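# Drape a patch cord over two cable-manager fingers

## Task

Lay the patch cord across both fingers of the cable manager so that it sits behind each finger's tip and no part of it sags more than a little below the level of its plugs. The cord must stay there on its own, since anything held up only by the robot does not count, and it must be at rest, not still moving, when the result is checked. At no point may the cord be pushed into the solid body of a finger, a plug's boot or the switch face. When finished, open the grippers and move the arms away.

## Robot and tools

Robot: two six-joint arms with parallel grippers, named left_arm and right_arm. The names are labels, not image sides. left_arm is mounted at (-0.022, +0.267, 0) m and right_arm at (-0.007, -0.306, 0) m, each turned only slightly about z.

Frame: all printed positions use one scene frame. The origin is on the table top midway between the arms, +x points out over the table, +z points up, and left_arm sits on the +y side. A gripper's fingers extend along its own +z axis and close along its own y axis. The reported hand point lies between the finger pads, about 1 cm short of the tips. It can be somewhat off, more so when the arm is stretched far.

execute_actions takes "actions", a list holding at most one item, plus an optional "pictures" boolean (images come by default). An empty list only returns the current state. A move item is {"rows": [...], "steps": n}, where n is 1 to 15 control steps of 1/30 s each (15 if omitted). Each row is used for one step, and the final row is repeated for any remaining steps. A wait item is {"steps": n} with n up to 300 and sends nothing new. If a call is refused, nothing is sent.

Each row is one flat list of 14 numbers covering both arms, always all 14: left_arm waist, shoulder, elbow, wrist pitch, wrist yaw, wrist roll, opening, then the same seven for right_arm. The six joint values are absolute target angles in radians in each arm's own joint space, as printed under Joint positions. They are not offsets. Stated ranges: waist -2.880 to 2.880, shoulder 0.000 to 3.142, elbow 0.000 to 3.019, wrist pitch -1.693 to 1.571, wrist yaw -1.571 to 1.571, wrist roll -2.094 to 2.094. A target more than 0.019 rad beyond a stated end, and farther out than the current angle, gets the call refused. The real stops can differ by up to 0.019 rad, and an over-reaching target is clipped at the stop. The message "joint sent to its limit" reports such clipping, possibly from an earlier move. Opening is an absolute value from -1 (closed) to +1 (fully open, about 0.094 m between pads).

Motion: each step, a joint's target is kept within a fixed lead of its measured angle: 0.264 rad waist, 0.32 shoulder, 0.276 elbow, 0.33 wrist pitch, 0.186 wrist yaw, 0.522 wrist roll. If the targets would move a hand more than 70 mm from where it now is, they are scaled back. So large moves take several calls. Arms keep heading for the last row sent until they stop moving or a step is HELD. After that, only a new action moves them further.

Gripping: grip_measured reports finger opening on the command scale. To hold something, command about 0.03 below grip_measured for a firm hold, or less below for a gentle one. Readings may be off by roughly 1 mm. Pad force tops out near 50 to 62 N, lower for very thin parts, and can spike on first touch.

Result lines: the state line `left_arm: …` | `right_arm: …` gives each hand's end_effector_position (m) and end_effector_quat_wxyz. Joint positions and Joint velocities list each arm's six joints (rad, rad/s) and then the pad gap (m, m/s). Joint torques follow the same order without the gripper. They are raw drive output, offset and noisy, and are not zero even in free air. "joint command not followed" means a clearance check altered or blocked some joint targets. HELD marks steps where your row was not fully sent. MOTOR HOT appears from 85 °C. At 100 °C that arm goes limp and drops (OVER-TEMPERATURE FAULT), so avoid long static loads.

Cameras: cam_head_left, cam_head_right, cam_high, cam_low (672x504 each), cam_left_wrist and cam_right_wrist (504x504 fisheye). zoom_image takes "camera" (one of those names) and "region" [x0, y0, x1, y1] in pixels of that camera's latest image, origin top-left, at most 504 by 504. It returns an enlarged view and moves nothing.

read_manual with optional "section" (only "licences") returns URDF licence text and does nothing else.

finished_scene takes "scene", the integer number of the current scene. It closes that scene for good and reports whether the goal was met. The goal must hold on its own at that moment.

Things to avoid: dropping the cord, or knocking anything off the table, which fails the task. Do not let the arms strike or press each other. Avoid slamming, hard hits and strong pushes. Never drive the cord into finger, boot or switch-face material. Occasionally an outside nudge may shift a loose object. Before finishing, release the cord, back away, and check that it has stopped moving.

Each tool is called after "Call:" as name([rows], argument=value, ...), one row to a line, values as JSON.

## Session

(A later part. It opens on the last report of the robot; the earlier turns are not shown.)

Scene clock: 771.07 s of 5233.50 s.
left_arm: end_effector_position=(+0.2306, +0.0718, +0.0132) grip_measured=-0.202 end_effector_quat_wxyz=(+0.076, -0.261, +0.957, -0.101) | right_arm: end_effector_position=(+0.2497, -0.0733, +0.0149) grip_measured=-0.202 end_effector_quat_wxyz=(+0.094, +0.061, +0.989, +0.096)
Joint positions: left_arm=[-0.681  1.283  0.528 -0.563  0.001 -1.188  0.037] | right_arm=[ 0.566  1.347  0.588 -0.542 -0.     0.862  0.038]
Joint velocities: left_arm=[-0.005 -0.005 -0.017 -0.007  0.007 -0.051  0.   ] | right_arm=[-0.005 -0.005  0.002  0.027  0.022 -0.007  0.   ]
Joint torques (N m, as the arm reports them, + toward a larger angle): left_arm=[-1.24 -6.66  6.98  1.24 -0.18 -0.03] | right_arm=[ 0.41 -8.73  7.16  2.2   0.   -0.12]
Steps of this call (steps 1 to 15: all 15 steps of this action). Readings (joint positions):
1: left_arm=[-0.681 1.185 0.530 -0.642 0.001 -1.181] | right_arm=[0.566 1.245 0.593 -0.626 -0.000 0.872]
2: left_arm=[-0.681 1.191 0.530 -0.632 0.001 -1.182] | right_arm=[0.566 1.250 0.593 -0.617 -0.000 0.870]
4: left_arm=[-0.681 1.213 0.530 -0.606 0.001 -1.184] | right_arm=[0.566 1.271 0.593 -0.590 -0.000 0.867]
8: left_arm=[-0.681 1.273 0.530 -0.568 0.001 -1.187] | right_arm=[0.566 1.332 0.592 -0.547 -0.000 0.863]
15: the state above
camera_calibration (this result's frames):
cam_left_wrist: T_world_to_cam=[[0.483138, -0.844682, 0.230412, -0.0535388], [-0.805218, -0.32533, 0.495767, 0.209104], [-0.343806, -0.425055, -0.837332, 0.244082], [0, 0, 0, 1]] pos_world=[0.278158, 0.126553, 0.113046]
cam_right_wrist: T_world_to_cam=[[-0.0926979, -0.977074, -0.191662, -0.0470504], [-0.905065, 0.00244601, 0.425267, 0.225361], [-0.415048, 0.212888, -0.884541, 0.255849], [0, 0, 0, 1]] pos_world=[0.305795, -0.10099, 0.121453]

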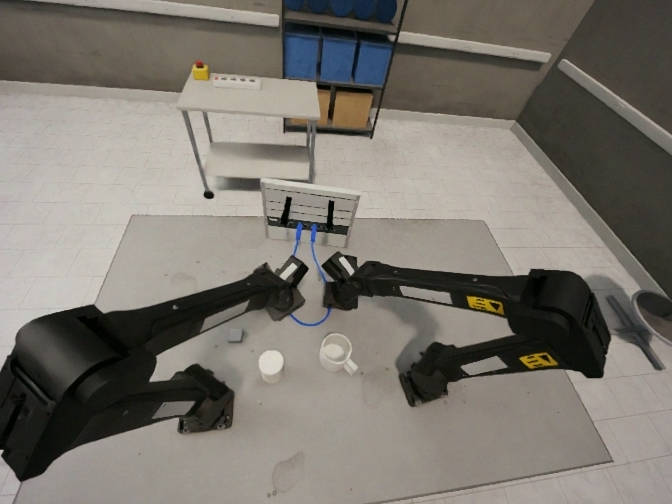

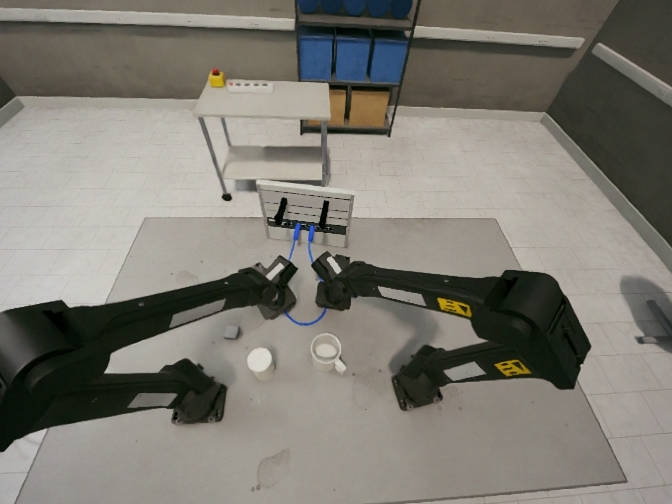

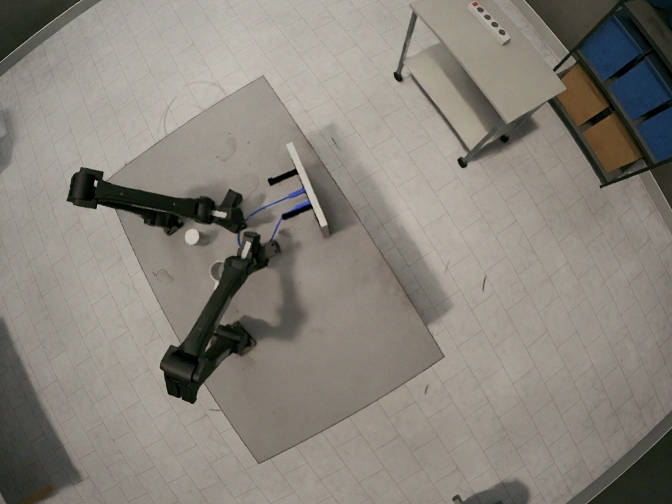

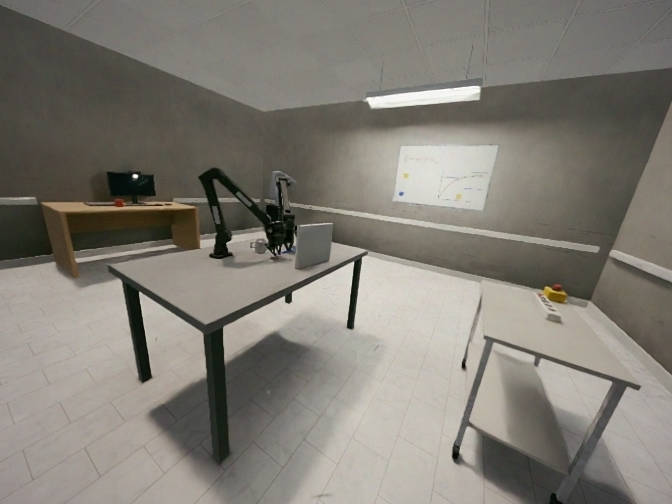

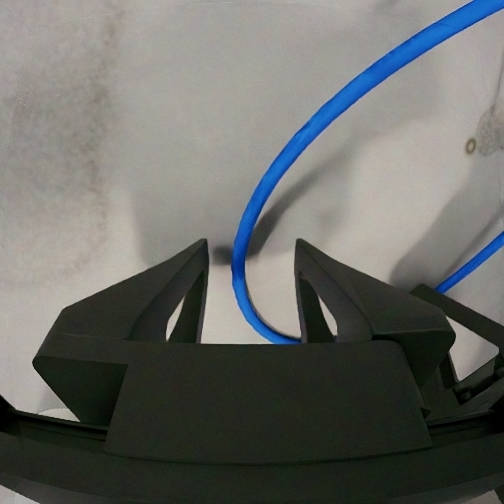

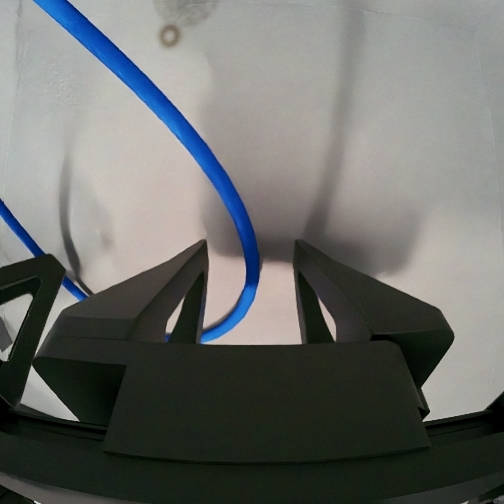

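Call:
execute_actions([
  {"rows":[[-0.69,1.28,0.515,-0.545,0,-1.2,-0.2,0.565,1.345,0.572,-0.52,0,0.85,-0.2],[-0.69,1.28,0.515,-0.545,0,-1.2,-0.2,0.565,1.345,0.572,-0.52,0,0.85,-0.2],[-0.69,1.28,0.515,-0.545,0,-1.2,-0.2,0.565,1.345,0.572,-0.52,0,0.85,-0.2],[-0.69,1.28,0.515,-0.545,0,-1.2,-0.2,0.565,1.345,0.572,-0.52,0,0.85,-0.2],[-0.69,1.28,0.515,-0.545,0,-1.2,-0.2,0.565,1.345,0.572,-0.52,0,0.85,-0.2],[-0.69,1.28,0.515,-0.545,0,-1.2,-0.935,0.565,1.345,0.572,-0.52,0,0.85,-0.935]],"steps":15},
], pictures=false)

Call:
execute_actions([
  {"steps":8},
], pictures=false)

Scene clock: 785.47 s of 5233.50 s.
left_arm: end_effector_position=(+0.2280, +0.0739, +0.0108) grip_measured=-0.933 end_effector_quat_wxyz=(+0.074, -0.261, +0.957, -0.099) | right_arm: end_effector_position=(+0.2498, -0.0732, +0.0150) grip_measured=-0.917 end_effector_quat_wxyz=(+0.094, +0.061, +0.989, +0.097)
Joint positions: left_arm=[-0.681  1.283  0.521 -0.562  0.001 -1.189  0.003] | right_arm=[ 0.566  1.347  0.588 -0.542 -0.     0.861  0.004]
Joint velocities: left_arm=[-0.005 -0.015 -0.012 -0.002 -0.022 -0.022  0.   ] | right_arm=[-0.015 -0.005 -0.002 -0.017 -0.037 -0.037 -0.001]
Joint torques (N m, as the arm reports them, + toward a larger angle): left_arm=[-1.08 -6.66  6.91  1.46 -0.18 -0.05] | right_arm=[ 0.39 -8.91  6.43  2.12  0.03 -0.02]
Steps of this call (steps 1 to 15: the robot went on to your last target; steps 16 to 90: nothing new was sent; then 10.90 s passed at rest; steps 91 to 105: all 15 steps of this action). Readings (joint positions):
91: left_arm=[-0.681 1.283 0.527 -0.562 0.001 -1.188] | right_arm=[0.566 1.347 0.588 -0.542 -0.000 0.861]
92: left_arm=[-0.681 1.283 0.526 -0.562 0.001 -1.188] | right_arm=[0.566 1.347 0.588 -0.542 -0.000 0.861]
94: left_arm=[-0.681 1.283 0.523 -0.562 0.001 -1.188] | right_arm=[0.566 1.347 0.588 -0.542 -0.000 0.861]
98: left_arm=[-0.681 1.283 0.521 -0.562 0.001 -1.189] | right_arm=[0.566 1.347 0.588 -0.542 -0.000 0.861]
105: the state above

Scene clock: 785.73 s of 5233.50 s.
left_arm: end_effector_position=(+0.2280, +0.0739, +0.0108) grip_measured=-0.933 end_effector_quat_wxyz=(+0.074, -0.261, +0.957, -0.099) | right_arm: end_effector_position=(+0.2498, -0.0732, +0.0150) grip_measured=-0.917 end_effector_quat_wxyz=(+0.094, +0.061, +0.989, +0.097)
Joint positions: left_arm=[-0.681  1.283  0.521 -0.562  0.001 -1.189  0.003] | right_arm=[ 0.566  1.347  0.588 -0.542 -0.     0.861  0.004]
Joint velocities: left_arm=[-0.015 -0.015 -0.012 -0.002 -0.007 -0.066 -0.   ] | right_arm=[-0.015 -0.005 -0.022 -0.002  0.022  0.066 -0.001]
Joint torques (N m, as the arm reports them, + toward a larger angle): left_arm=[-1.07 -6.91  6.61  1.36 -0.19 -0.04] | right_arm=[ 0.64 -8.34  6.4   2.    0.1  -0.06]
Steps of this call (steps 1 to 8: the robot went on to your last target). Readings (joint positions):
1: left_arm=[-0.681 1.283 0.521 -0.562 0.001 -1.189] | right_arm=[0.566 1.347 0.588 -0.542 -0.000 0.861]
2: left_arm=[-0.681 1.283 0.521 -0.562 0.001 -1.189] | right_arm=[0.566 1.347 0.588 -0.542 -0.000 0.861]
4: left_arm=[-0.681 1.283 0.521 -0.562 0.001 -1.189] | right_arm=[0.566 1.347 0.588 -0.542 -0.000 0.861]
8: the state above

Left missed. Reopen, lower a bit, retry.

Call:
execute_actions([
  {"rows":[[-0.69,1.28,0.515,-0.545,0,-1.2,-0.2,0.565,1.345,0.585,-0.54,0,0.85,-0.935],[-0.69,1.28,0.515,-0.545,0,-1.2,-0.2,0.565,1.345,0.585,-0.54,0,0.85,-0.935],[-0.69,1.28,0.515,-0.545,0,-1.2,-0.2,0.565,1.345,0.585,-0.54,0,0.85,-0.935],[-0.69,1.28,0.515,-0.545,0,-1.2,-0.2,0.565,1.345,0.585,-0.54,0,0.85,-0.935],[-0.69,1.28,0.515,-0.545,0,-1.2,-0.2,0.565,1.345,0.585,-0.54,0,0.85,-0.935],[-0.69,1.28,0.515,-0.545,0,-1.2,-0.2,0.565,1.345,0.585,-0.54,0,0.85,-0.935],[-0.69,1.30,0.515,-0.545,0,-1.2,-0.2,0.565,1.345,0.585,-0.54,0,0.85,-0.935]],"steps":15},
])

Scene clock: 803.97 s of 5233.50 s.
left_arm: end_effector_position=(+0.2273, +0.0744, +0.0086) grip_measured=-0.202 end_effector_quat_wxyz=(+0.072, -0.261, +0.958, -0.096) | right_arm: end_effector_position=(+0.2498, -0.0732, +0.0150) grip_measured=-0.917 end_effector_quat_wxyz=(+0.094, +0.061, +0.989, +0.097)
Joint positions: left_arm=[-0.681  1.29   0.521 -0.562  0.001 -1.189  0.037] | right_arm=[ 0.566  1.347  0.588 -0.542 -0.     0.861  0.004]
Joint velocities: left_arm=[ 0.005 -0.005 -0.002 -0.002  0.022  0.037 -0.001] | right_arm=[ 0.005 -0.005 -0.017 -0.007 -0.051 -0.037 -0.   ]
Joint torques (N m, as the arm reports them, + toward a larger angle): left_arm=[-0.98 -5.58  6.58  1.35 -0.18 -0.05] | right_arm=[ 0.54 -8.6   7.66  1.1   0.03 -0.1 ]
Steps of this call (steps 1 to 15: the robot went on to your last target; steps 16 to 90: nothing new was sent; then 14.73 s passed at rest; steps 91 to 105: all 15 steps of this action). Readings (joint positions):
91: left_arm=[-0.681 1.283 0.521 -0.562 0.001 -1.189] | right_arm=[0.566 1.347 0.588 -0.542 -0.000 0.861]
92: left_arm=[-0.681 1.283 0.521 -0.562 0.001 -1.189] | right_arm=[0.566 1.347 0.588 -0.542 -0.000 0.861]
94: left_arm=[-0.681 1.283 0.521 -0.562 0.001 -1.189] | right_arm=[0.566 1.347 0.588 -0.542 -0.000 0.861]
98: left_arm=[-0.681 1.285 0.521 -0.562 0.001 -1.189] | right_arm=[0.566 1.347 0.588 -0.542 -0.000 0.861]
105: the state above
camera_calibration (this result's frames):
cam_left_wrist: T_world_to_cam=[[0.485837, -0.846316, 0.218432, -0.0490848], [-0.799793, -0.329654, 0.501656, 0.208517], [-0.352552, -0.418423, -0.837036, 0.241744], [0, 0, 0, 1]] pos_world=[0.275845, 0.128349, 0.108467]
cam_right_wrist: T_world_to_cam=[[-0.0918448, -0.977072, -0.192081, -0.0471163], [-0.905364, 0.00162622, 0.424633, 0.225485], [-0.414584, 0.212904, -0.884755, 0.255811], [0, 0, 0, 1]] pos_world=[0.305874, -0.100866, 0.121532]

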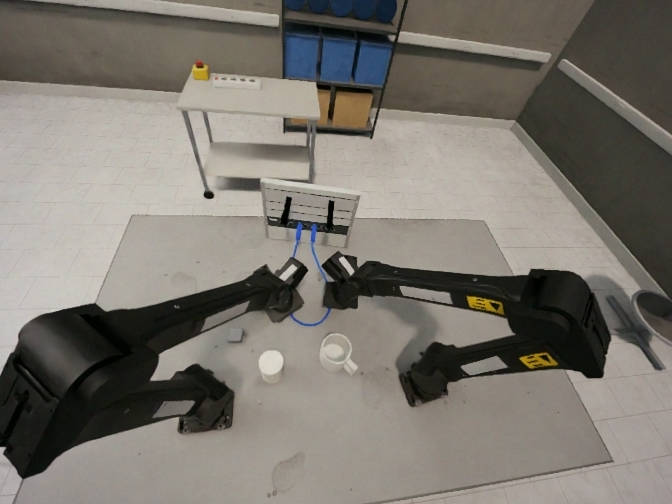

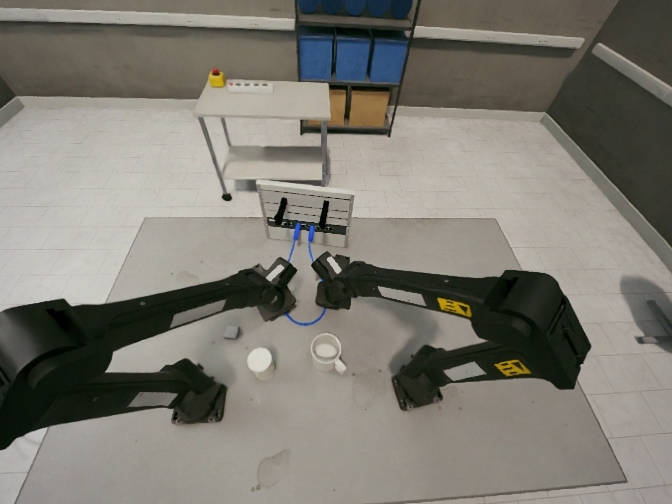

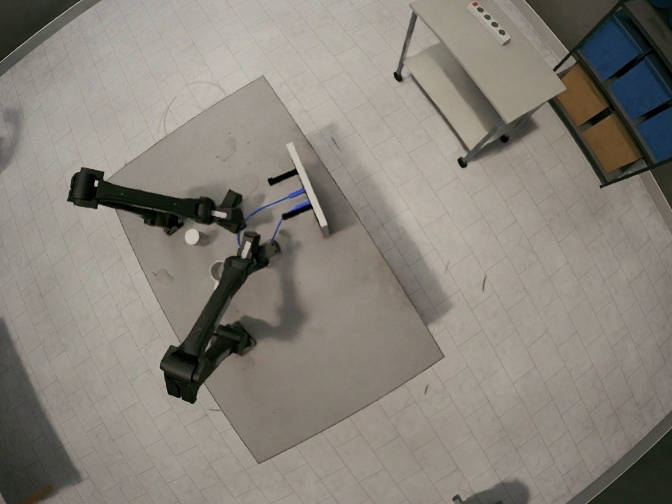

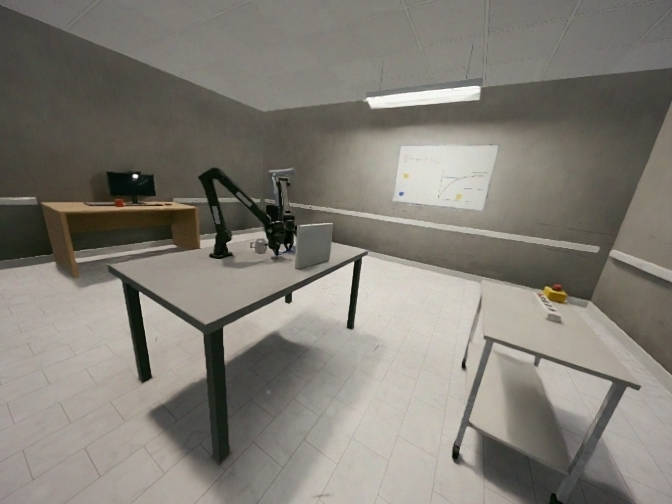

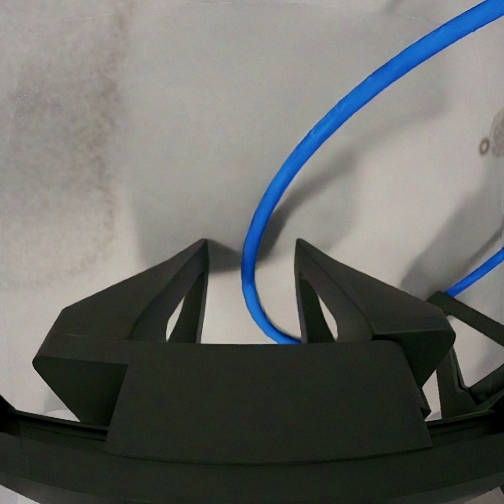

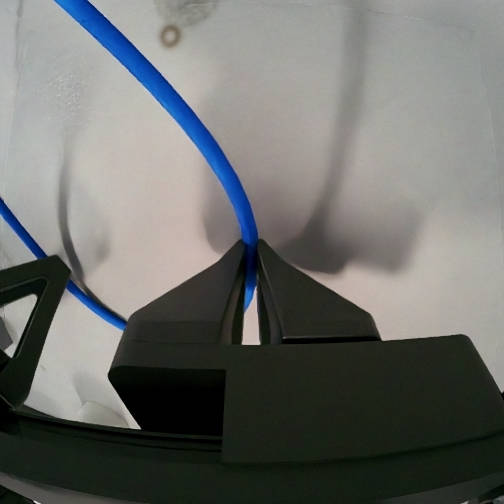

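Call:
execute_actions([
  {"rows":[[-0.69,1.30,0.515,-0.545,0,-1.2,-0.935,0.565,1.345,0.585,-0.54,0,0.85,-0.935]],"steps":15},
], pictures=false)

Scene clock: 809.67 s of 5233.50 s.
left_arm: end_effector_position=(+0.2273, +0.0744, +0.0086) grip_measured=-0.918 end_effector_quat_wxyz=(+0.072, -0.261, +0.958, -0.096) | right_arm: end_effector_position=(+0.2498, -0.0732, +0.0150) grip_measured=-0.917 end_effector_quat_wxyz=(+0.094, +0.061, +0.989, +0.097)
Joint positions: left_arm=[-0.681  1.29   0.521 -0.562  0.001 -1.189  0.004] | right_arm=[ 0.566  1.347  0.588 -0.542 -0.     0.861  0.004]
Joint velocities: left_arm=[ 0.015  0.005 -0.002 -0.002 -0.037 -0.007 -0.001] | right_arm=[-0.005 -0.005 -0.037  0.002 -0.007 -0.037  0.001]
Joint torques (N m, as the arm reports them, + toward a larger angle): left_arm=[-1.09 -5.58  6.64  1.39 -0.2  -0.06] | right_arm=[ 0.2  -8.24  7.51  1.29  0.04 -0.07]
Steps of this call (steps 1 to 15: the robot went on to your last target; steps 16 to 90: nothing new was sent; then 2.20 s passed at rest; steps 91 to 105: all 15 steps of this action). Readings (joint positions):
91: left_arm=[-0.681 1.290 0.521 -0.562 0.001 -1.189] | right_arm=[0.566 1.347 0.588 -0.542 -0.000 0.861]
92: left_arm=[-0.681 1.290 0.521 -0.562 0.001 -1.189] | right_arm=[0.566 1.347 0.588 -0.542 -0.000 0.861]
94: left_arm=[-0.681 1.290 0.521 -0.562 0.001 -1.189] | right_arm=[0.566 1.347 0.588 -0.542 -0.000 0.861]
98: left_arm=[-0.681 1.290 0.521 -0.562 0.001 -1.189] | right_arm=[0.566 1.347 0.588 -0.542 -0.000 0.861]
105: the state above

Call:
execute_actions([
  {"rows":[[-0.67,1.29,0.555,-0.575,0,-1.19,-0.935,0.562,1.345,0.61,-0.565,0,0.90,-0.935],[-0.65,1.29,0.585,-0.61,0,-1.18,-0.935,0.558,1.345,0.64,-0.595,0,0.95,-0.935],[-0.625,1.29,0.615,-0.64,0,-1.17,-0.935,0.553,1.345,0.67,-0.625,0,0.99,-0.935],[-0.60,1.29,0.645,-0.67,0,-1.16,-0.935,0.549,1.345,0.70,-0.655,0,1.04,-0.935],[-0.58,1.29,0.675,-0.70,0,-1.15,-0.935,0.544,1.345,0.73,-0.685,0,1.09,-0.935],[-0.555,1.29,0.705,-0.73,0,-1.14,-0.935,0.54,1.346,0.76,-0.72,0,1.13,-0.935],[-0.53,1.29,0.735,-0.76,0,-1.13,-0.935,0.535,1.346,0.79,-0.75,0,1.18,-0.935],[-0.51,1.29,0.765,-0.79,0,-1.12,-0.935,0.531,1.346,0.82,-0.785,0,1.23,-0.935],[-0.485,1.29,0.795,-0.82,0,-1.11,-0.935,0.526,1.346,0.85,-0.815,0,1.27,-0.935],[-0.46,1.29,0.825,-0.85,0,-1.10,-0.935,0.522,1.346,0.88,-0.845,0,1.32,-0.935],[-0.44,1.29,0.855,-0.88,0,-1.10,-0.935,0.517,1.347,0.91,-0.88,0,1.37,-0.935],[-0.415,1.289,0.885,-0.91,0,-1.10,-0.935,0.512,1.347,0.94,-0.91,0,1.41,-0.935],[-0.39,1.289,0.915,-0.944,0,-1.10,-0.935,0.508,1.347,0.968,-0.94,0,1.46,-0.935]],"steps":15},
], pictures=false)

Call:
execute_actions([
  {"rows":[[-0.387,1.295,0.95,-0.97,0,-1.13,-0.935,0.497,1.347,1.0,-0.967,0,1.51,-0.935],[-0.383,1.30,0.985,-1.0,0,-1.16,-0.935,0.487,1.348,1.03,-0.993,0,1.555,-0.935],[-0.38,1.308,1.02,-1.025,0,-1.19,-0.935,0.476,1.348,1.06,-1.02,0,1.60,-0.935],[-0.377,1.314,1.05,-1.05,0,-1.22,-0.935,0.465,1.348,1.09,-1.047,0,1.65,-0.935],[-0.373,1.32,1.085,-1.075,0,-1.25,-0.935,0.455,1.349,1.12,-1.073,0,1.70,-0.935],[-0.37,1.327,1.12,-1.10,0,-1.28,-0.935,0.444,1.349,1.15,-1.10,0,1.745,-0.935],[-0.367,1.333,1.15,-1.13,0,-1.31,-0.935,0.433,1.349,1.18,-1.127,0,1.79,-0.935],[-0.363,1.34,1.185,-1.155,0,-1.34,-0.935,0.423,1.35,1.21,-1.153,0,1.84,-0.935],[-0.36,1.346,1.22,-1.18,0,-1.37,-0.935,0.412,1.35,1.24,-1.18,0,1.89,-0.935],[-0.357,1.352,1.255,-1.21,0,-1.40,-0.935,0.401,1.35,1.27,-1.207,0,1.935,-0.935],[-0.353,1.358,1.29,-1.235,0,-1.43,-0.935,0.39,1.351,1.30,-1.233,0,1.98,-0.935],[-0.35,1.365,1.32,-1.26,0,-1.45,-0.935,0.38,1.351,1.328,-1.26,0,2.03,-0.935]],"steps":15},
], pictures=false)

Call:
execute_actions([
  {"steps":25},
])

Call:
zoom_image(camera="cam_head_left", region=[220, 160, 400, 295])

Scene clock: 832.77 s of 5233.50 s.
left_arm: end_effector_position=(+0.3422, +0.1217, +0.1209) grip_measured=-0.918 end_effector_quat_wxyz=(+0.091, -0.361, +0.924, -0.085) | right_arm: end_effector_position=(+0.3056, -0.0504, +0.1115) grip_measured=-0.917 end_effector_quat_wxyz=(+0.060, +0.316, +0.942, +0.095)
Joint positions: left_arm=[-0.403  1.289  0.874 -0.906  0.001 -1.124  0.004] | right_arm=[ 0.515  1.347  0.904 -0.903  0.002  1.334  0.004]
Joint velocities: left_arm=[ 0.435 -0.054  0.481 -0.266 -0.022  0.051  0.001] | right_arm=[-0.083 -0.015  0.603 -0.256 -0.051  0.755 -0.001]
Joint torques (N m, as the arm reports them, + toward a larger angle): left_arm=[-1.17 -8.79  9.73  0.3  -0.1   0.16] | right_arm=[ 1.49 -9.9  11.89  0.24  0.04  0.1 ]
Steps of this call (steps 1 to 15: the robot went on to your last target; steps 16 to 90: nothing new was sent; then 19.60 s passed at rest; steps 91 to 105: all 15 steps of this action). Readings (joint positions):
91: left_arm=[-0.681 1.290 0.521 -0.562 0.001 -1.189] | right_arm=[0.566 1.347 0.588 -0.543 -0.000 0.865]
92: left_arm=[-0.679 1.290 0.524 -0.570 0.001 -1.189] | right_arm=[0.566 1.347 0.589 -0.551 -0.000 0.878]
94: left_arm=[-0.662 1.290 0.546 -0.615 0.001 -1.185] | right_arm=[0.562 1.347 0.604 -0.588 0.002 0.921]
98: left_arm=[-0.571 1.290 0.653 -0.728 0.001 -1.162] | right_arm=[0.546 1.347 0.692 -0.713 0.002 1.059]
105: the state above

Scene clock: 833.27 s of 5233.50 s.
left_arm: end_effector_position=(+0.4045, +0.1160, +0.2514) grip_measured=-0.919 end_effector_quat_wxyz=(+0.087, -0.494, +0.859, -0.102) | right_arm: end_effector_position=(+0.3765, -0.0709, +0.2506) grip_measured=-0.917 end_effector_quat_wxyz=(+0.044, +0.627, +0.767, +0.127)
Joint positions: left_arm=[-0.364  1.352  1.283 -1.232  0.    -1.384  0.004] | right_arm=[ 0.379  1.346  1.275 -1.231  0.     1.921  0.004]
Joint velocities: left_arm=[ 0.073 -0.054  0.339 -0.144 -0.095 -0.388 -0.001] | right_arm=[-0.122 -0.015  0.388 -0.09  -0.051  0.637 -0.   ]
Joint torques (N m, as the arm reports them, + toward a larger angle): left_arm=[ 0.1  -9.04 10.73  0.48 -0.16 -0.09] | right_arm=[  1.32 -10.59  12.94   0.27  -0.02   0.15]
Steps of this call (steps 1 to 15: all 15 steps of this action). Readings (joint positions):
1: left_arm=[-0.391 1.288 0.891 -0.920 0.000 -1.123] | right_arm=[0.512 1.347 0.924 -0.915 0.001 1.366]
2: left_arm=[-0.385 1.289 0.907 -0.941 0.000 -1.127] | right_arm=[0.508 1.347 0.942 -0.934 0.001 1.401]
4: left_arm=[-0.382 1.294 0.946 -0.993 0.000 -1.151] | right_arm=[0.496 1.347 0.978 -0.983 0.000 1.477]
8: left_arm=[-0.382 1.321 1.070 -1.097 0.000 -1.232] | right_arm=[0.451 1.347 1.076 -1.091 0.000 1.647]
15: the state above

Scene clock: 834.10 s of 5233.50 s.
left_arm: end_effector_position=(+0.4043, +0.1175, +0.2529) grip_measured=-0.919 end_effector_quat_wxyz=(+0.082, -0.519, +0.845, -0.100) | right_arm: end_effector_position=(+0.3770, -0.0716, +0.2538) grip_measured=-0.917 end_effector_quat_wxyz=(+0.037, +0.664, +0.736, +0.127)
Joint positions: left_arm=[-0.361  1.356  1.292 -1.247  0.    -1.438  0.004] | right_arm=[ 0.377  1.348  1.286 -1.244 -0.     2.018  0.004]
Joint velocities: left_arm=[-0.005  0.005  0.012 -0.007 -0.095 -0.066 -0.001] | right_arm=[-0.015 -0.015 -0.012  0.022  0.051 -0.037 -0.   ]
Joint torques (N m, as the arm reports them, + toward a larger angle): left_arm=[ 0.55 -9.22 11.56  0.33 -0.16 -0.06] | right_arm=[  1.04 -10.41  14.27   0.34   0.06   0.12]
Steps of this call (steps 1 to 25: the robot went on to your last target). Readings (joint positions):
1: left_arm=[-0.362 1.351 1.290 -1.236 0.000 -1.395] | right_arm=[0.377 1.346 1.284 -1.233 0.000 1.941]
2: left_arm=[-0.361 1.351 1.292 -1.239 0.000 -1.403] | right_arm=[0.377 1.346 1.286 -1.235 0.000 1.956]
4: left_arm=[-0.361 1.353 1.292 -1.245 0.000 -1.416] | right_arm=[0.377 1.347 1.286 -1.241 -0.000 1.979]
8: left_arm=[-0.361 1.356 1.292 -1.247 0.000 -1.429] | right_arm=[0.377 1.348 1.286 -1.244 -0.000 2.002]
25: the state above
camera_calibration (this result's frames):
cam_left_wrist: T_world_to_cam=[[0.860485, -0.442938, 0.251736, -0.359233], [-0.504506, -0.671972, 0.542151, 0.152356], [-0.0709795, -0.593515, -0.801687, 0.424417], [0, 0, 0, 1]] pos_world=[0.416104, 0.195159, 0.348081]
cam_right_wrist: T_world_to_cam=[[-0.968243, -0.0991416, -0.229514, 0.414747], [-0.229358, 0.717597, 0.657609, -0.0235446], [0.0995021, 0.689366, -0.717547, 0.317402], [0, 0, 0, 1]] pos_world=[0.364594, -0.160792, 0.338424]

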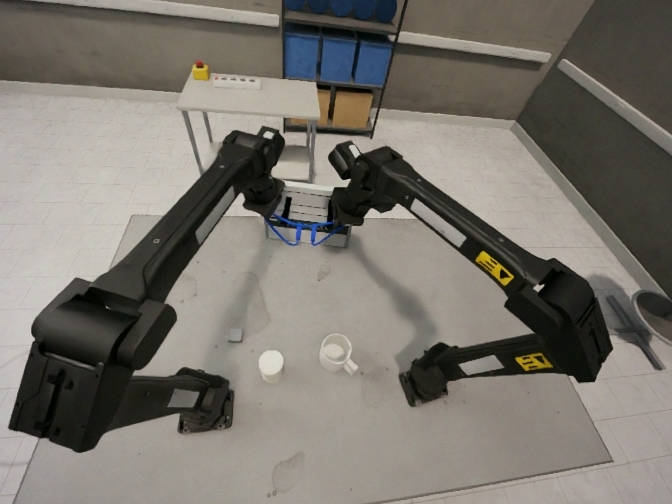

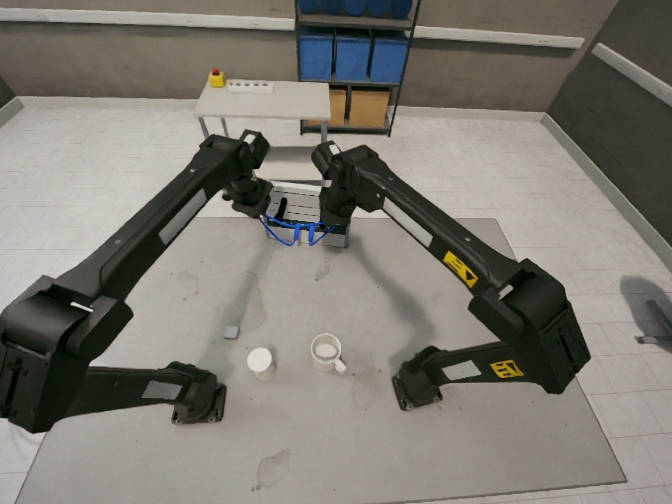

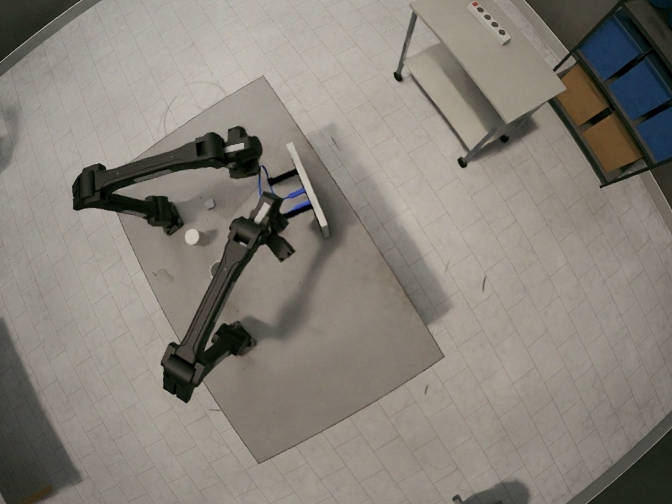

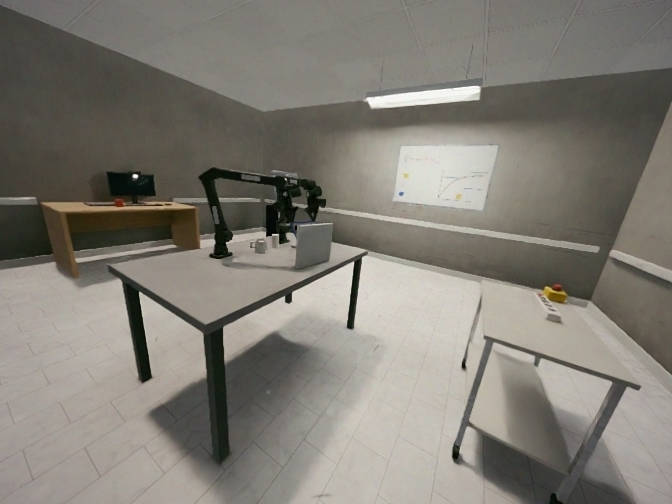

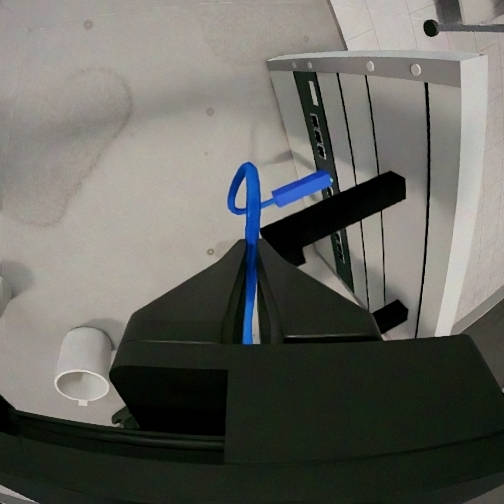

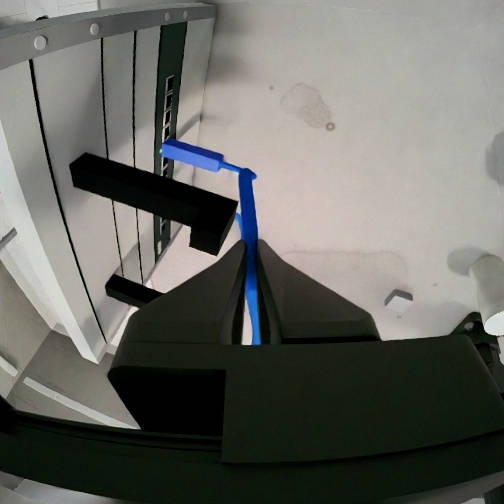

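Region (220, 160, 400, 295) of cam_head_left's 672x504 image, scaled by 2.800, with more detail than that image has; it fills the top 378 rows of this view, and the rest is white.

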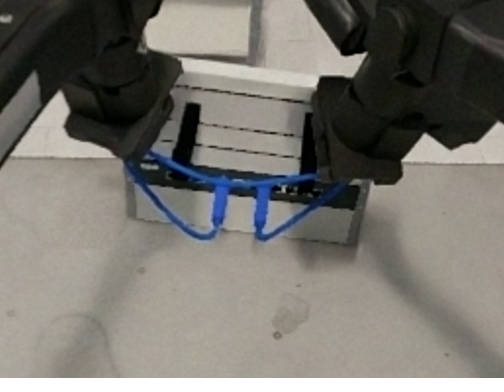

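Call:
execute_actions([
  {"rows":[[-0.344,1.378,1.338,-1.26,0,-1.47,-0.935,0.371,1.364,1.346,-1.26,0,2.033,-0.935],[-0.34,1.391,1.356,-1.26,0,-1.49,-0.935,0.363,1.376,1.364,-1.26,0,2.035,-0.935],[-0.336,1.404,1.372,-1.26,0,-1.51,-0.935,0.354,1.389,1.38,-1.26,0,2.038,-0.935],[-0.332,1.417,1.387,-1.26,0,-1.53,-0.935,0.345,1.402,1.395,-1.26,0,2.04,-0.935],[-0.33,1.43,1.402,-1.26,0,-1.55,-0.935,0.337,1.414,1.41,-1.26,0,2.043,-0.935],[-0.328,1.443,1.417,-1.26,0,-1.575,-0.935,0.328,1.427,1.425,-1.26,0,2.045,-0.935],[-0.326,1.457,1.432,-1.26,0,-1.595,-0.935,0.319,1.44,1.44,-1.26,0,2.048,-0.935],[-0.325,1.47,1.446,-1.26,0,-1.615,-0.935,0.311,1.452,1.455,-1.26,0,2.05,-0.935],[-0.324,1.483,1.46,-1.26,0,-1.64,-0.935,0.302,1.465,1.47,-1.26,0,2.053,-0.935],[-0.323,1.496,1.475,-1.26,0,-1.66,-0.935,0.293,1.478,1.484,-1.26,0,2.055,-0.935],[-0.321,1.509,1.49,-1.26,0,-1.68,-0.935,0.285,1.49,1.498,-1.26,0,2.058,-0.935],[-0.32,1.522,1.503,-1.26,0,-1.70,-0.935,0.276,1.503,1.512,-1.26,0,2.06,-0.935]],"steps":15},
], pictures=false)

Call:
execute_actions([
  {"steps":15},
], pictures=false)

Call:
execute_actions([
  {"rows":[[-0.319,1.531,1.503,-1.26,0,-1.70,-0.935,0.275,1.514,1.505,-1.26,0,2.06,-0.935],[-0.318,1.540,1.503,-1.26,0,-1.70,-0.935,0.273,1.526,1.50,-1.26,0,2.06,-0.935],[-0.317,1.550,1.503,-1.26,0,-1.70,-0.935,0.271,1.538,1.495,-1.26,0,2.06,-0.935],[-0.316,1.559,1.503,-1.26,0,-1.70,-0.935,0.269,1.55,1.49,-1.26,0,2.06,-0.935],[-0.315,1.569,1.503,-1.26,0,-1.70,-0.935,0.267,1.562,1.49,-1.26,0,2.06,-0.935],[-0.313,1.58,1.503,-1.26,0,-1.70,-0.935,0.265,1.574,1.49,-1.26,0,2.06,-0.935]],"steps":15},
], pictures=false)

Call:
execute_actions([
  {"steps":20},
])

Call:
zoom_image(camera="cam_head_left", region=[220, 160, 400, 295])

Scene clock: 857.23 s of 5233.50 s.
left_arm: end_effector_position=(+0.4653, +0.1114, +0.2474) grip_measured=-0.919 end_effector_quat_wxyz=(+0.069, -0.616, +0.778, -0.103) | right_arm: end_effector_position=(+0.4493, -0.0863, +0.2500) grip_measured=-0.917 end_effector_quat_wxyz=(+0.040, +0.710, +0.693, +0.121)
Joint positions: left_arm=[-0.333  1.518  1.448 -1.252  0.    -1.647  0.004] | right_arm=[ 0.278  1.501  1.435 -1.248 -0.001  2.044  0.004]
Joint velocities: left_arm=[-0.005  0.122  0.022  0.002  0.022 -0.242 -0.   ] | right_arm=[-0.112  0.132  0.046 -0.017 -0.007 -0.007 -0.   ]
Joint torques (N m, as the arm reports them, + toward a larger angle): left_arm=[  0.3  -13.28  13.49   0.37  -0.18  -0.08] | right_arm=[  1.06 -14.06  16.92   0.51   0.1    0.16]
Steps of this call (steps 1 to 15: the robot went on to your last target; steps 16 to 90: nothing new was sent; then 19.63 s passed at rest; steps 91 to 105: all 15 steps of this action). Readings (joint positions):
91: left_arm=[-0.361 1.357 1.292 -1.247 0.000 -1.441] | right_arm=[0.377 1.348 1.286 -1.244 -0.000 2.019]
92: left_arm=[-0.361 1.359 1.293 -1.248 0.000 -1.448] | right_arm=[0.377 1.349 1.286 -1.244 -0.000 2.020]
94: left_arm=[-0.357 1.373 1.308 -1.251 0.000 -1.469] | right_arm=[0.372 1.359 1.293 -1.246 -0.001 2.023]
98: left_arm=[-0.344 1.431 1.369 -1.252 0.000 -1.531] | right_arm=[0.341 1.411 1.348 -1.248 -0.001 2.031]
105: the state above

Scene clock: 857.73 s of 5233.50 s.
left_arm: end_effector_position=(+0.4661, +0.1113, +0.2456) grip_measured=-0.919 end_effector_quat_wxyz=(+0.066, -0.631, +0.766, -0.103) | right_arm: end_effector_position=(+0.4505, -0.0868, +0.2474) grip_measured=-0.917 end_effector_quat_wxyz=(+0.039, +0.713, +0.690, +0.119)
Joint positions: left_arm=[-0.332  1.523  1.449 -1.252  0.001 -1.688  0.004] | right_arm=[ 0.275  1.507  1.435 -1.248 -0.002  2.05   0.004]
Joint velocities: left_arm=[ 0.005  0.005  0.002  0.007 -0.007  0.037 -0.001] | right_arm=[-0.005 -0.005 -0.007  0.007  0.007  0.007 -0.001]
Joint torques (N m, as the arm reports them, + toward a larger angle): left_arm=[  0.68 -11.58  13.56   0.43  -0.17  -0.03] | right_arm=[  0.32 -13.7   17.14   0.46   0.08   0.11]
Steps of this call (steps 1 to 15: the robot went on to your last target). Readings (joint positions):
1: left_arm=[-0.333 1.521 1.448 -1.252 0.001 -1.655] | right_arm=[0.275 1.504 1.435 -1.248 -0.001 2.045]
2: left_arm=[-0.333 1.522 1.448 -1.252 0.001 -1.662] | right_arm=[0.275 1.506 1.435 -1.248 -0.002 2.046]
4: left_arm=[-0.332 1.523 1.448 -1.252 0.001 -1.672] | right_arm=[0.275 1.507 1.435 -1.248 -0.002 2.048]
8: left_arm=[-0.332 1.523 1.449 -1.252 0.001 -1.682] | right_arm=[0.275 1.507 1.435 -1.248 -0.002 2.049]
15: the state above

Scene clock: 858.23 s of 5233.50 s.
left_arm: end_effector_position=(+0.4737, +0.1115, +0.2202) grip_measured=-0.919 end_effector_quat_wxyz=(+0.053, -0.636, +0.766, -0.082) | right_arm: end_effector_position=(+0.4568, -0.0859, +0.2231) grip_measured=-0.917 end_effector_quat_wxyz=(+0.031, +0.716, +0.691, +0.096)
Joint positions: left_arm=[-0.328  1.579  1.455 -1.252  0.001 -1.689  0.004] | right_arm=[ 0.272  1.559  1.438 -1.248 -0.002  2.05   0.004]
Joint velocities: left_arm=[-0.015  0.015 -0.017 -0.012 -0.022 -0.037 -0.   ] | right_arm=[ 0.005 -0.015  0.022 -0.012  0.007  0.051 -0.001]
Joint torques (N m, as the arm reports them, + toward a larger angle): left_arm=[  0.83 -12.41  13.09   0.33  -0.12  -0.08] | right_arm=[ -0.09 -12.88  14.76   0.52   0.11   0.15]
Steps of this call (steps 1 to 15: all 15 steps of this action). Readings (joint positions):
1: left_arm=[-0.332 1.523 1.449 -1.252 0.001 -1.688] | right_arm=[0.275 1.507 1.435 -1.248 -0.002 2.050]
2: left_arm=[-0.332 1.523 1.449 -1.252 0.001 -1.688] | right_arm=[0.275 1.507 1.435 -1.248 -0.002 2.050]
4: left_arm=[-0.332 1.526 1.450 -1.252 0.001 -1.688] | right_arm=[0.275 1.511 1.435 -1.248 -0.002 2.050]
8: left_arm=[-0.330 1.551 1.455 -1.252 0.001 -1.689] | right_arm=[0.275 1.540 1.435 -1.248 -0.002 2.050]
15: the state above

Scene clock: 858.90 s of 5233.50 s.
left_arm: end_effector_position=(+0.4737, +0.1115, +0.2202) grip_measured=-0.919 end_effector_quat_wxyz=(+0.053, -0.636, +0.766, -0.082) | right_arm: end_effector_position=(+0.4568, -0.0859, +0.2231) grip_measured=-0.917 end_effector_quat_wxyz=(+0.031, +0.716, +0.691, +0.096)
Joint positions: left_arm=[-0.328  1.579  1.455 -1.252  0.001 -1.689  0.004] | right_arm=[ 0.272  1.559  1.438 -1.248 -0.002  2.05   0.004]
Joint velocities: left_arm=[-0.005 -0.015 -0.002 -0.002  0.022 -0.066  0.   ] | right_arm=[ 0.005  0.005  0.002 -0.012 -0.066 -0.022  0.001]
Joint torques (N m, as the arm reports them, + toward a larger angle): left_arm=[  1.08 -13.54  12.93   0.32  -0.17  -0.04] | right_arm=[ -0.39 -13.39  14.68   0.47   0.17   0.1 ]
Steps of this call (steps 1 to 15: the robot went on to your last target; steps 16 to 20: nothing new was sent). Readings (joint positions):
1: left_arm=[-0.328 1.579 1.455 -1.252 0.001 -1.689] | right_arm=[0.272 1.559 1.438 -1.248 -0.002 2.050]
2: left_arm=[-0.328 1.579 1.455 -1.252 0.001 -1.689] | right_arm=[0.272 1.559 1.438 -1.248 -0.002 2.050]
4: left_arm=[-0.328 1.579 1.455 -1.252 0.001 -1.689] | right_arm=[0.272 1.559 1.438 -1.248 -0.002 2.050]
8: left_arm=[-0.328 1.579 1.455 -1.252 0.001 -1.689] | right_arm=[0.272 1.559 1.438 -1.248 -0.002 2.050]
20: the state above
All arms were judged still, so your last target was given up. Only a new action makes them travel on or press farther. Fingers that are still opening or closing keep moving.
camera_calibration (this result's frames):
cam_left_wrist: T_world_to_cam=[[0.965172, -0.179755, 0.190082, -0.478798], [-0.258993, -0.759149, 0.597173, 0.0823703], [0.0369561, -0.625604, -0.779265, 0.347123], [0, 0, 0, 1]] pos_world=[0.470627, 0.193627, 0.312323]
cam_right_wrist: T_world_to_cam=[[-0.984977, 0.0302849, -0.170007, 0.489074], [-0.0891382, 0.754028, 0.650765, -0.0340946], [0.147899, 0.656143, -0.740001, 0.277285], [0, 0, 0, 1]] pos_world=[0.437678, -0.171042, 0.310525]

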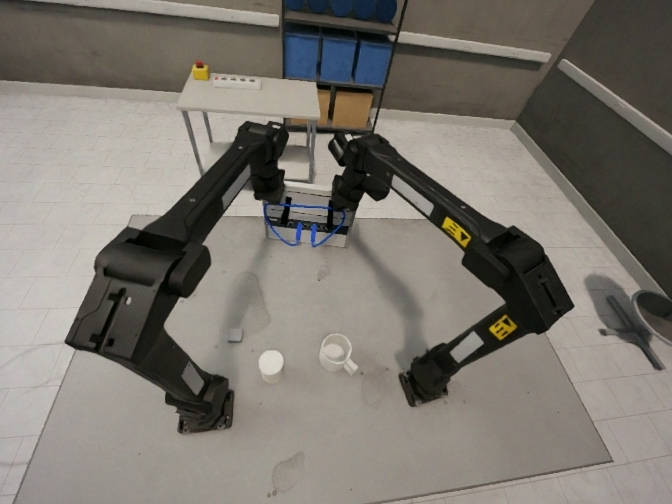

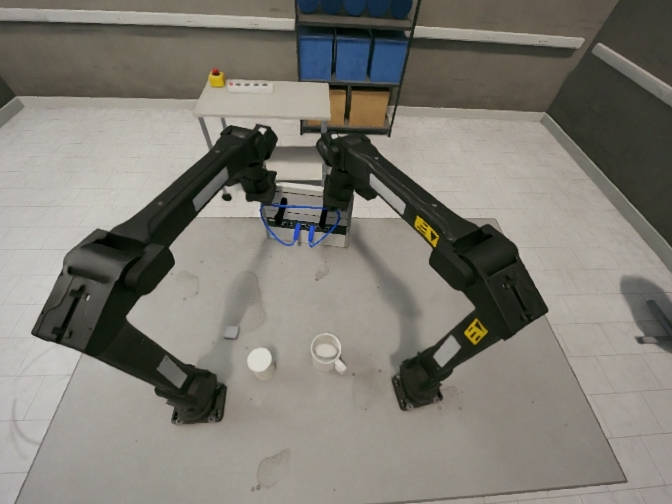

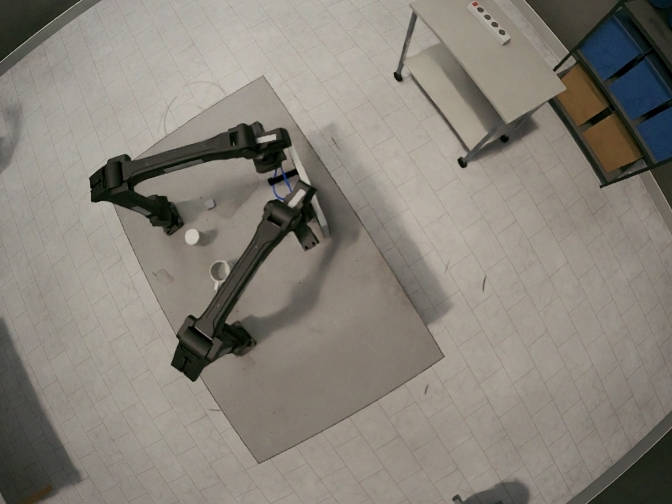

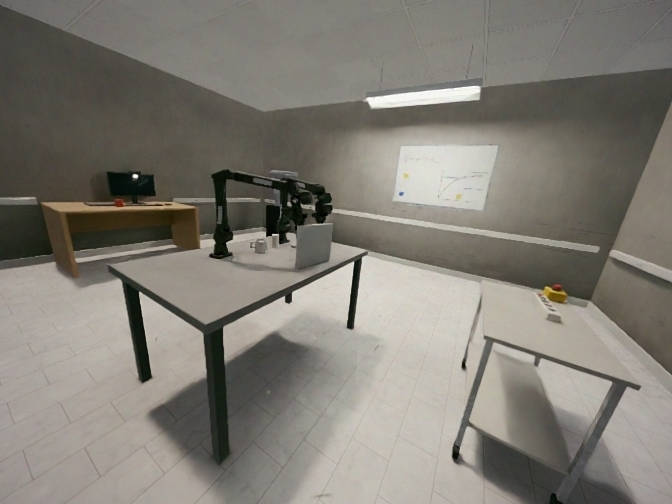

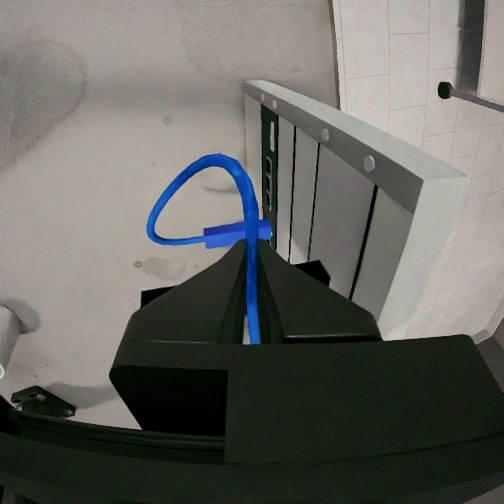

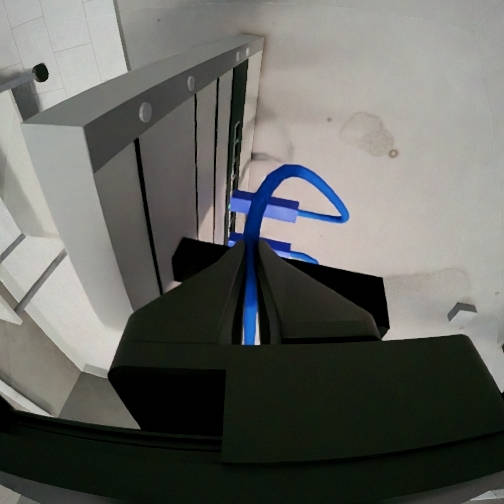

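Region (220, 160, 400, 295) of cam_head_left's 672x504 image, scaled by 2.800, with more detail than that image has; it fills the top 378 rows of this view, and the rest is white.

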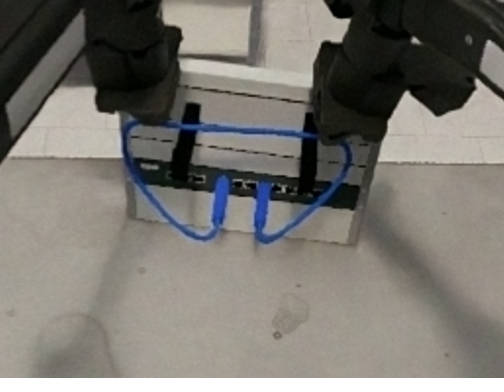

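Call:
execute_actions([
  {"rows":[[-0.313,1.58,1.503,-1.26,0,-1.70,-0.92,0.265,1.574,1.49,-1.26,0,2.06,-0.935],[-0.313,1.58,1.503,-1.26,0,-1.70,-0.91,0.265,1.574,1.49,-1.26,0,2.06,-0.935],[-0.313,1.58,1.503,-1.26,0,-1.70,-0.90,0.265,1.574,1.49,-1.26,0,2.06,-0.935],[-0.313,1.58,1.503,-1.26,0,-1.70,-0.89,0.265,1.574,1.49,-1.26,0,2.06,-0.935],[-0.313,1.58,1.503,-1.26,0,-1.70,-0.88,0.265,1.574,1.49,-1.26,0,2.06,-0.935],[-0.313,1.58,1.503,-1.26,0,-1.70,-0.86,0.265,1.574,1.49,-1.26,0,2.06,-0.935],[-0.313,1.58,1.503,-1.26,0,-1.70,-0.84,0.265,1.574,1.49,-1.26,0,2.06,-0.935],[-0.313,1.58,1.503,-1.26,0,-1.70,-0.8,0.265,1.574,1.49,-1.26,0,2.06,-0.935],[-0.313,1.58,1.503,-1.26,0,-1.70,-0.75,0.265,1.574,1.49,-1.26,0,2.06,-0.935],[-0.313,1.58,1.503,-1.26,0,-1.70,-0.7,0.265,1.574,1.49,-1.26,0,2.06,-0.935],[-0.313,1.58,1.503,-1.26,0,-1.70,-0.6,0.265,1.574,1.49,-1.26,0,2.06,-0.935]],"steps":15},
])

Scene clock: 885.47 s of 5233.50 s.
left_arm: end_effector_position=(+0.4737, +0.1115, +0.2202) grip_measured=-0.602 end_effector_quat_wxyz=(+0.053, -0.636, +0.766, -0.082) | right_arm: end_effector_position=(+0.4568, -0.0859, +0.2231) grip_measured=-0.917 end_effector_quat_wxyz=(+0.031, +0.716, +0.691, +0.096)
Joint positions: left_arm=[-0.328  1.579  1.455 -1.252  0.001 -1.689  0.019] | right_arm=[ 0.272  1.559  1.438 -1.248 -0.002  2.051  0.004]
Joint velocities: left_arm=[-0.005 -0.005  0.012 -0.007  0.022 -0.037 -0.001] | right_arm=[ 0.015  0.005 -0.002 -0.002  0.007 -0.007  0.002]
Joint torques (N m, as the arm reports them, + toward a larger angle): left_arm=[  0.8  -12.93  13.04   0.32  -0.18  -0.04] | right_arm=[ -0.9  -12.52  14.73   0.56   0.1    0.12]
Steps of this call (steps 1 to 90: nothing new was sent; then 23.07 s passed at rest; steps 91 to 105: all 15 steps of this action). Readings (joint positions):
91: left_arm=[-0.328 1.579 1.455 -1.252 0.001 -1.689] | right_arm=[0.272 1.559 1.438 -1.248 -0.002 2.050]
92: left_arm=[-0.328 1.579 1.455 -1.252 0.001 -1.689] | right_arm=[0.272 1.559 1.438 -1.248 -0.002 2.050]
94: left_arm=[-0.328 1.579 1.455 -1.252 0.001 -1.689] | right_arm=[0.272 1.559 1.438 -1.248 -0.002 2.050]
98: left_arm=[-0.328 1.579 1.455 -1.252 0.001 -1.689] | right_arm=[0.272 1.559 1.438 -1.248 -0.002 2.051]
105: the state above
camera_calibration (this result's frames):
cam_left_wrist: T_world_to_cam=[[0.965244, -0.17938, 0.190073, -0.478871], [-0.258695, -0.759204, 0.597232, 0.0822224], [0.0371727, -0.625645, -0.779221, 0.347016], [0, 0, 0, 1]] pos_world=[0.470599, 0.193633, 0.312317]
cam_right_wrist: T_world_to_cam=[[-0.984972, 0.0306647, -0.169972, 0.489096], [-0.0888347, 0.754017, 0.65082, -0.0342465], [0.148119, 0.656139, -0.739961, 0.277175], [0, 0, 0, 1]] pos_world=[0.437649, -0.171041, 0.31052]

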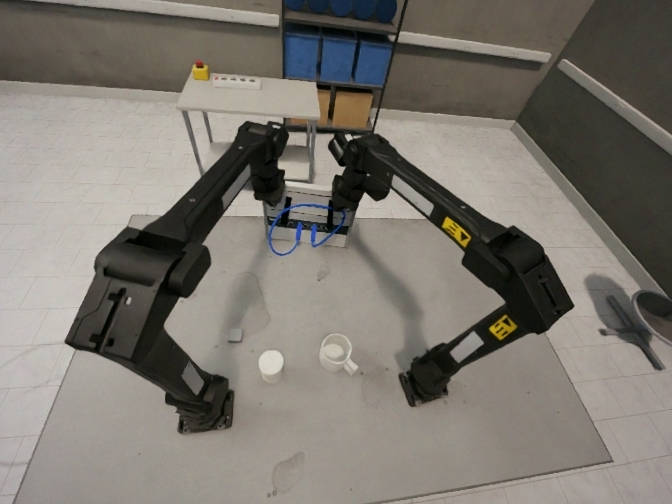

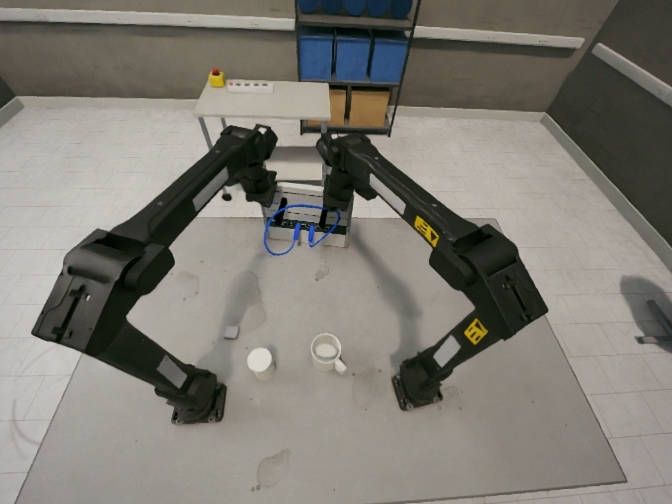

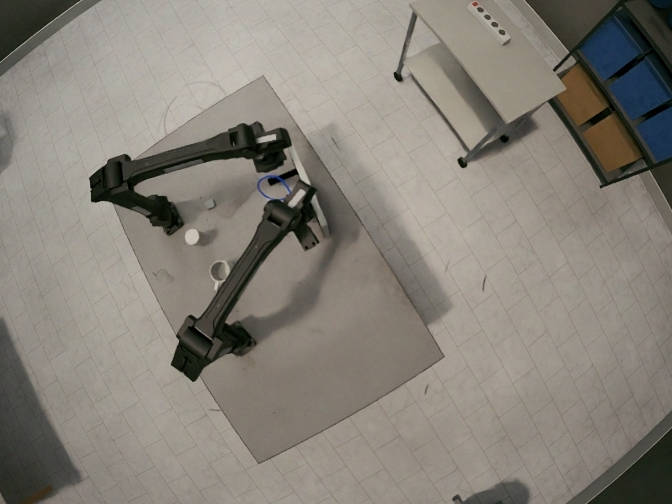

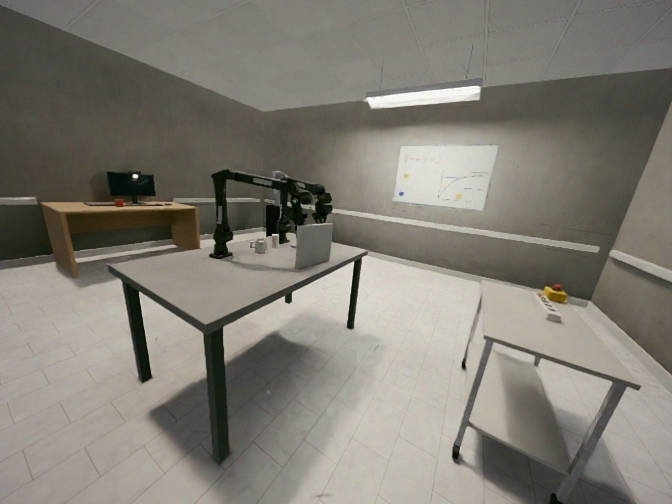

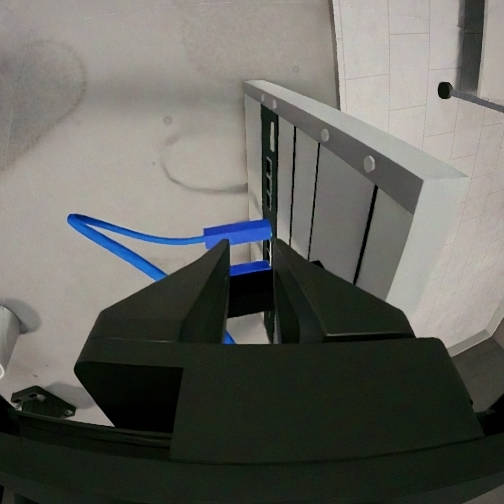

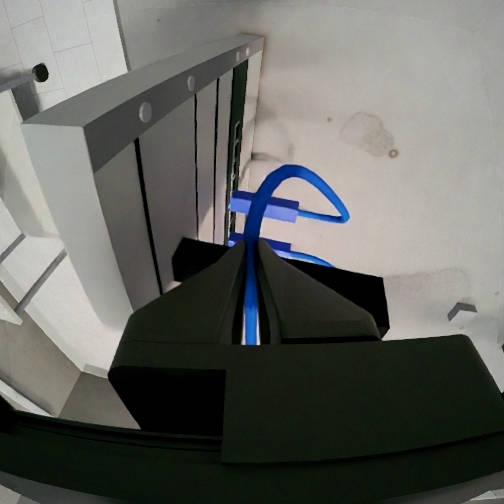

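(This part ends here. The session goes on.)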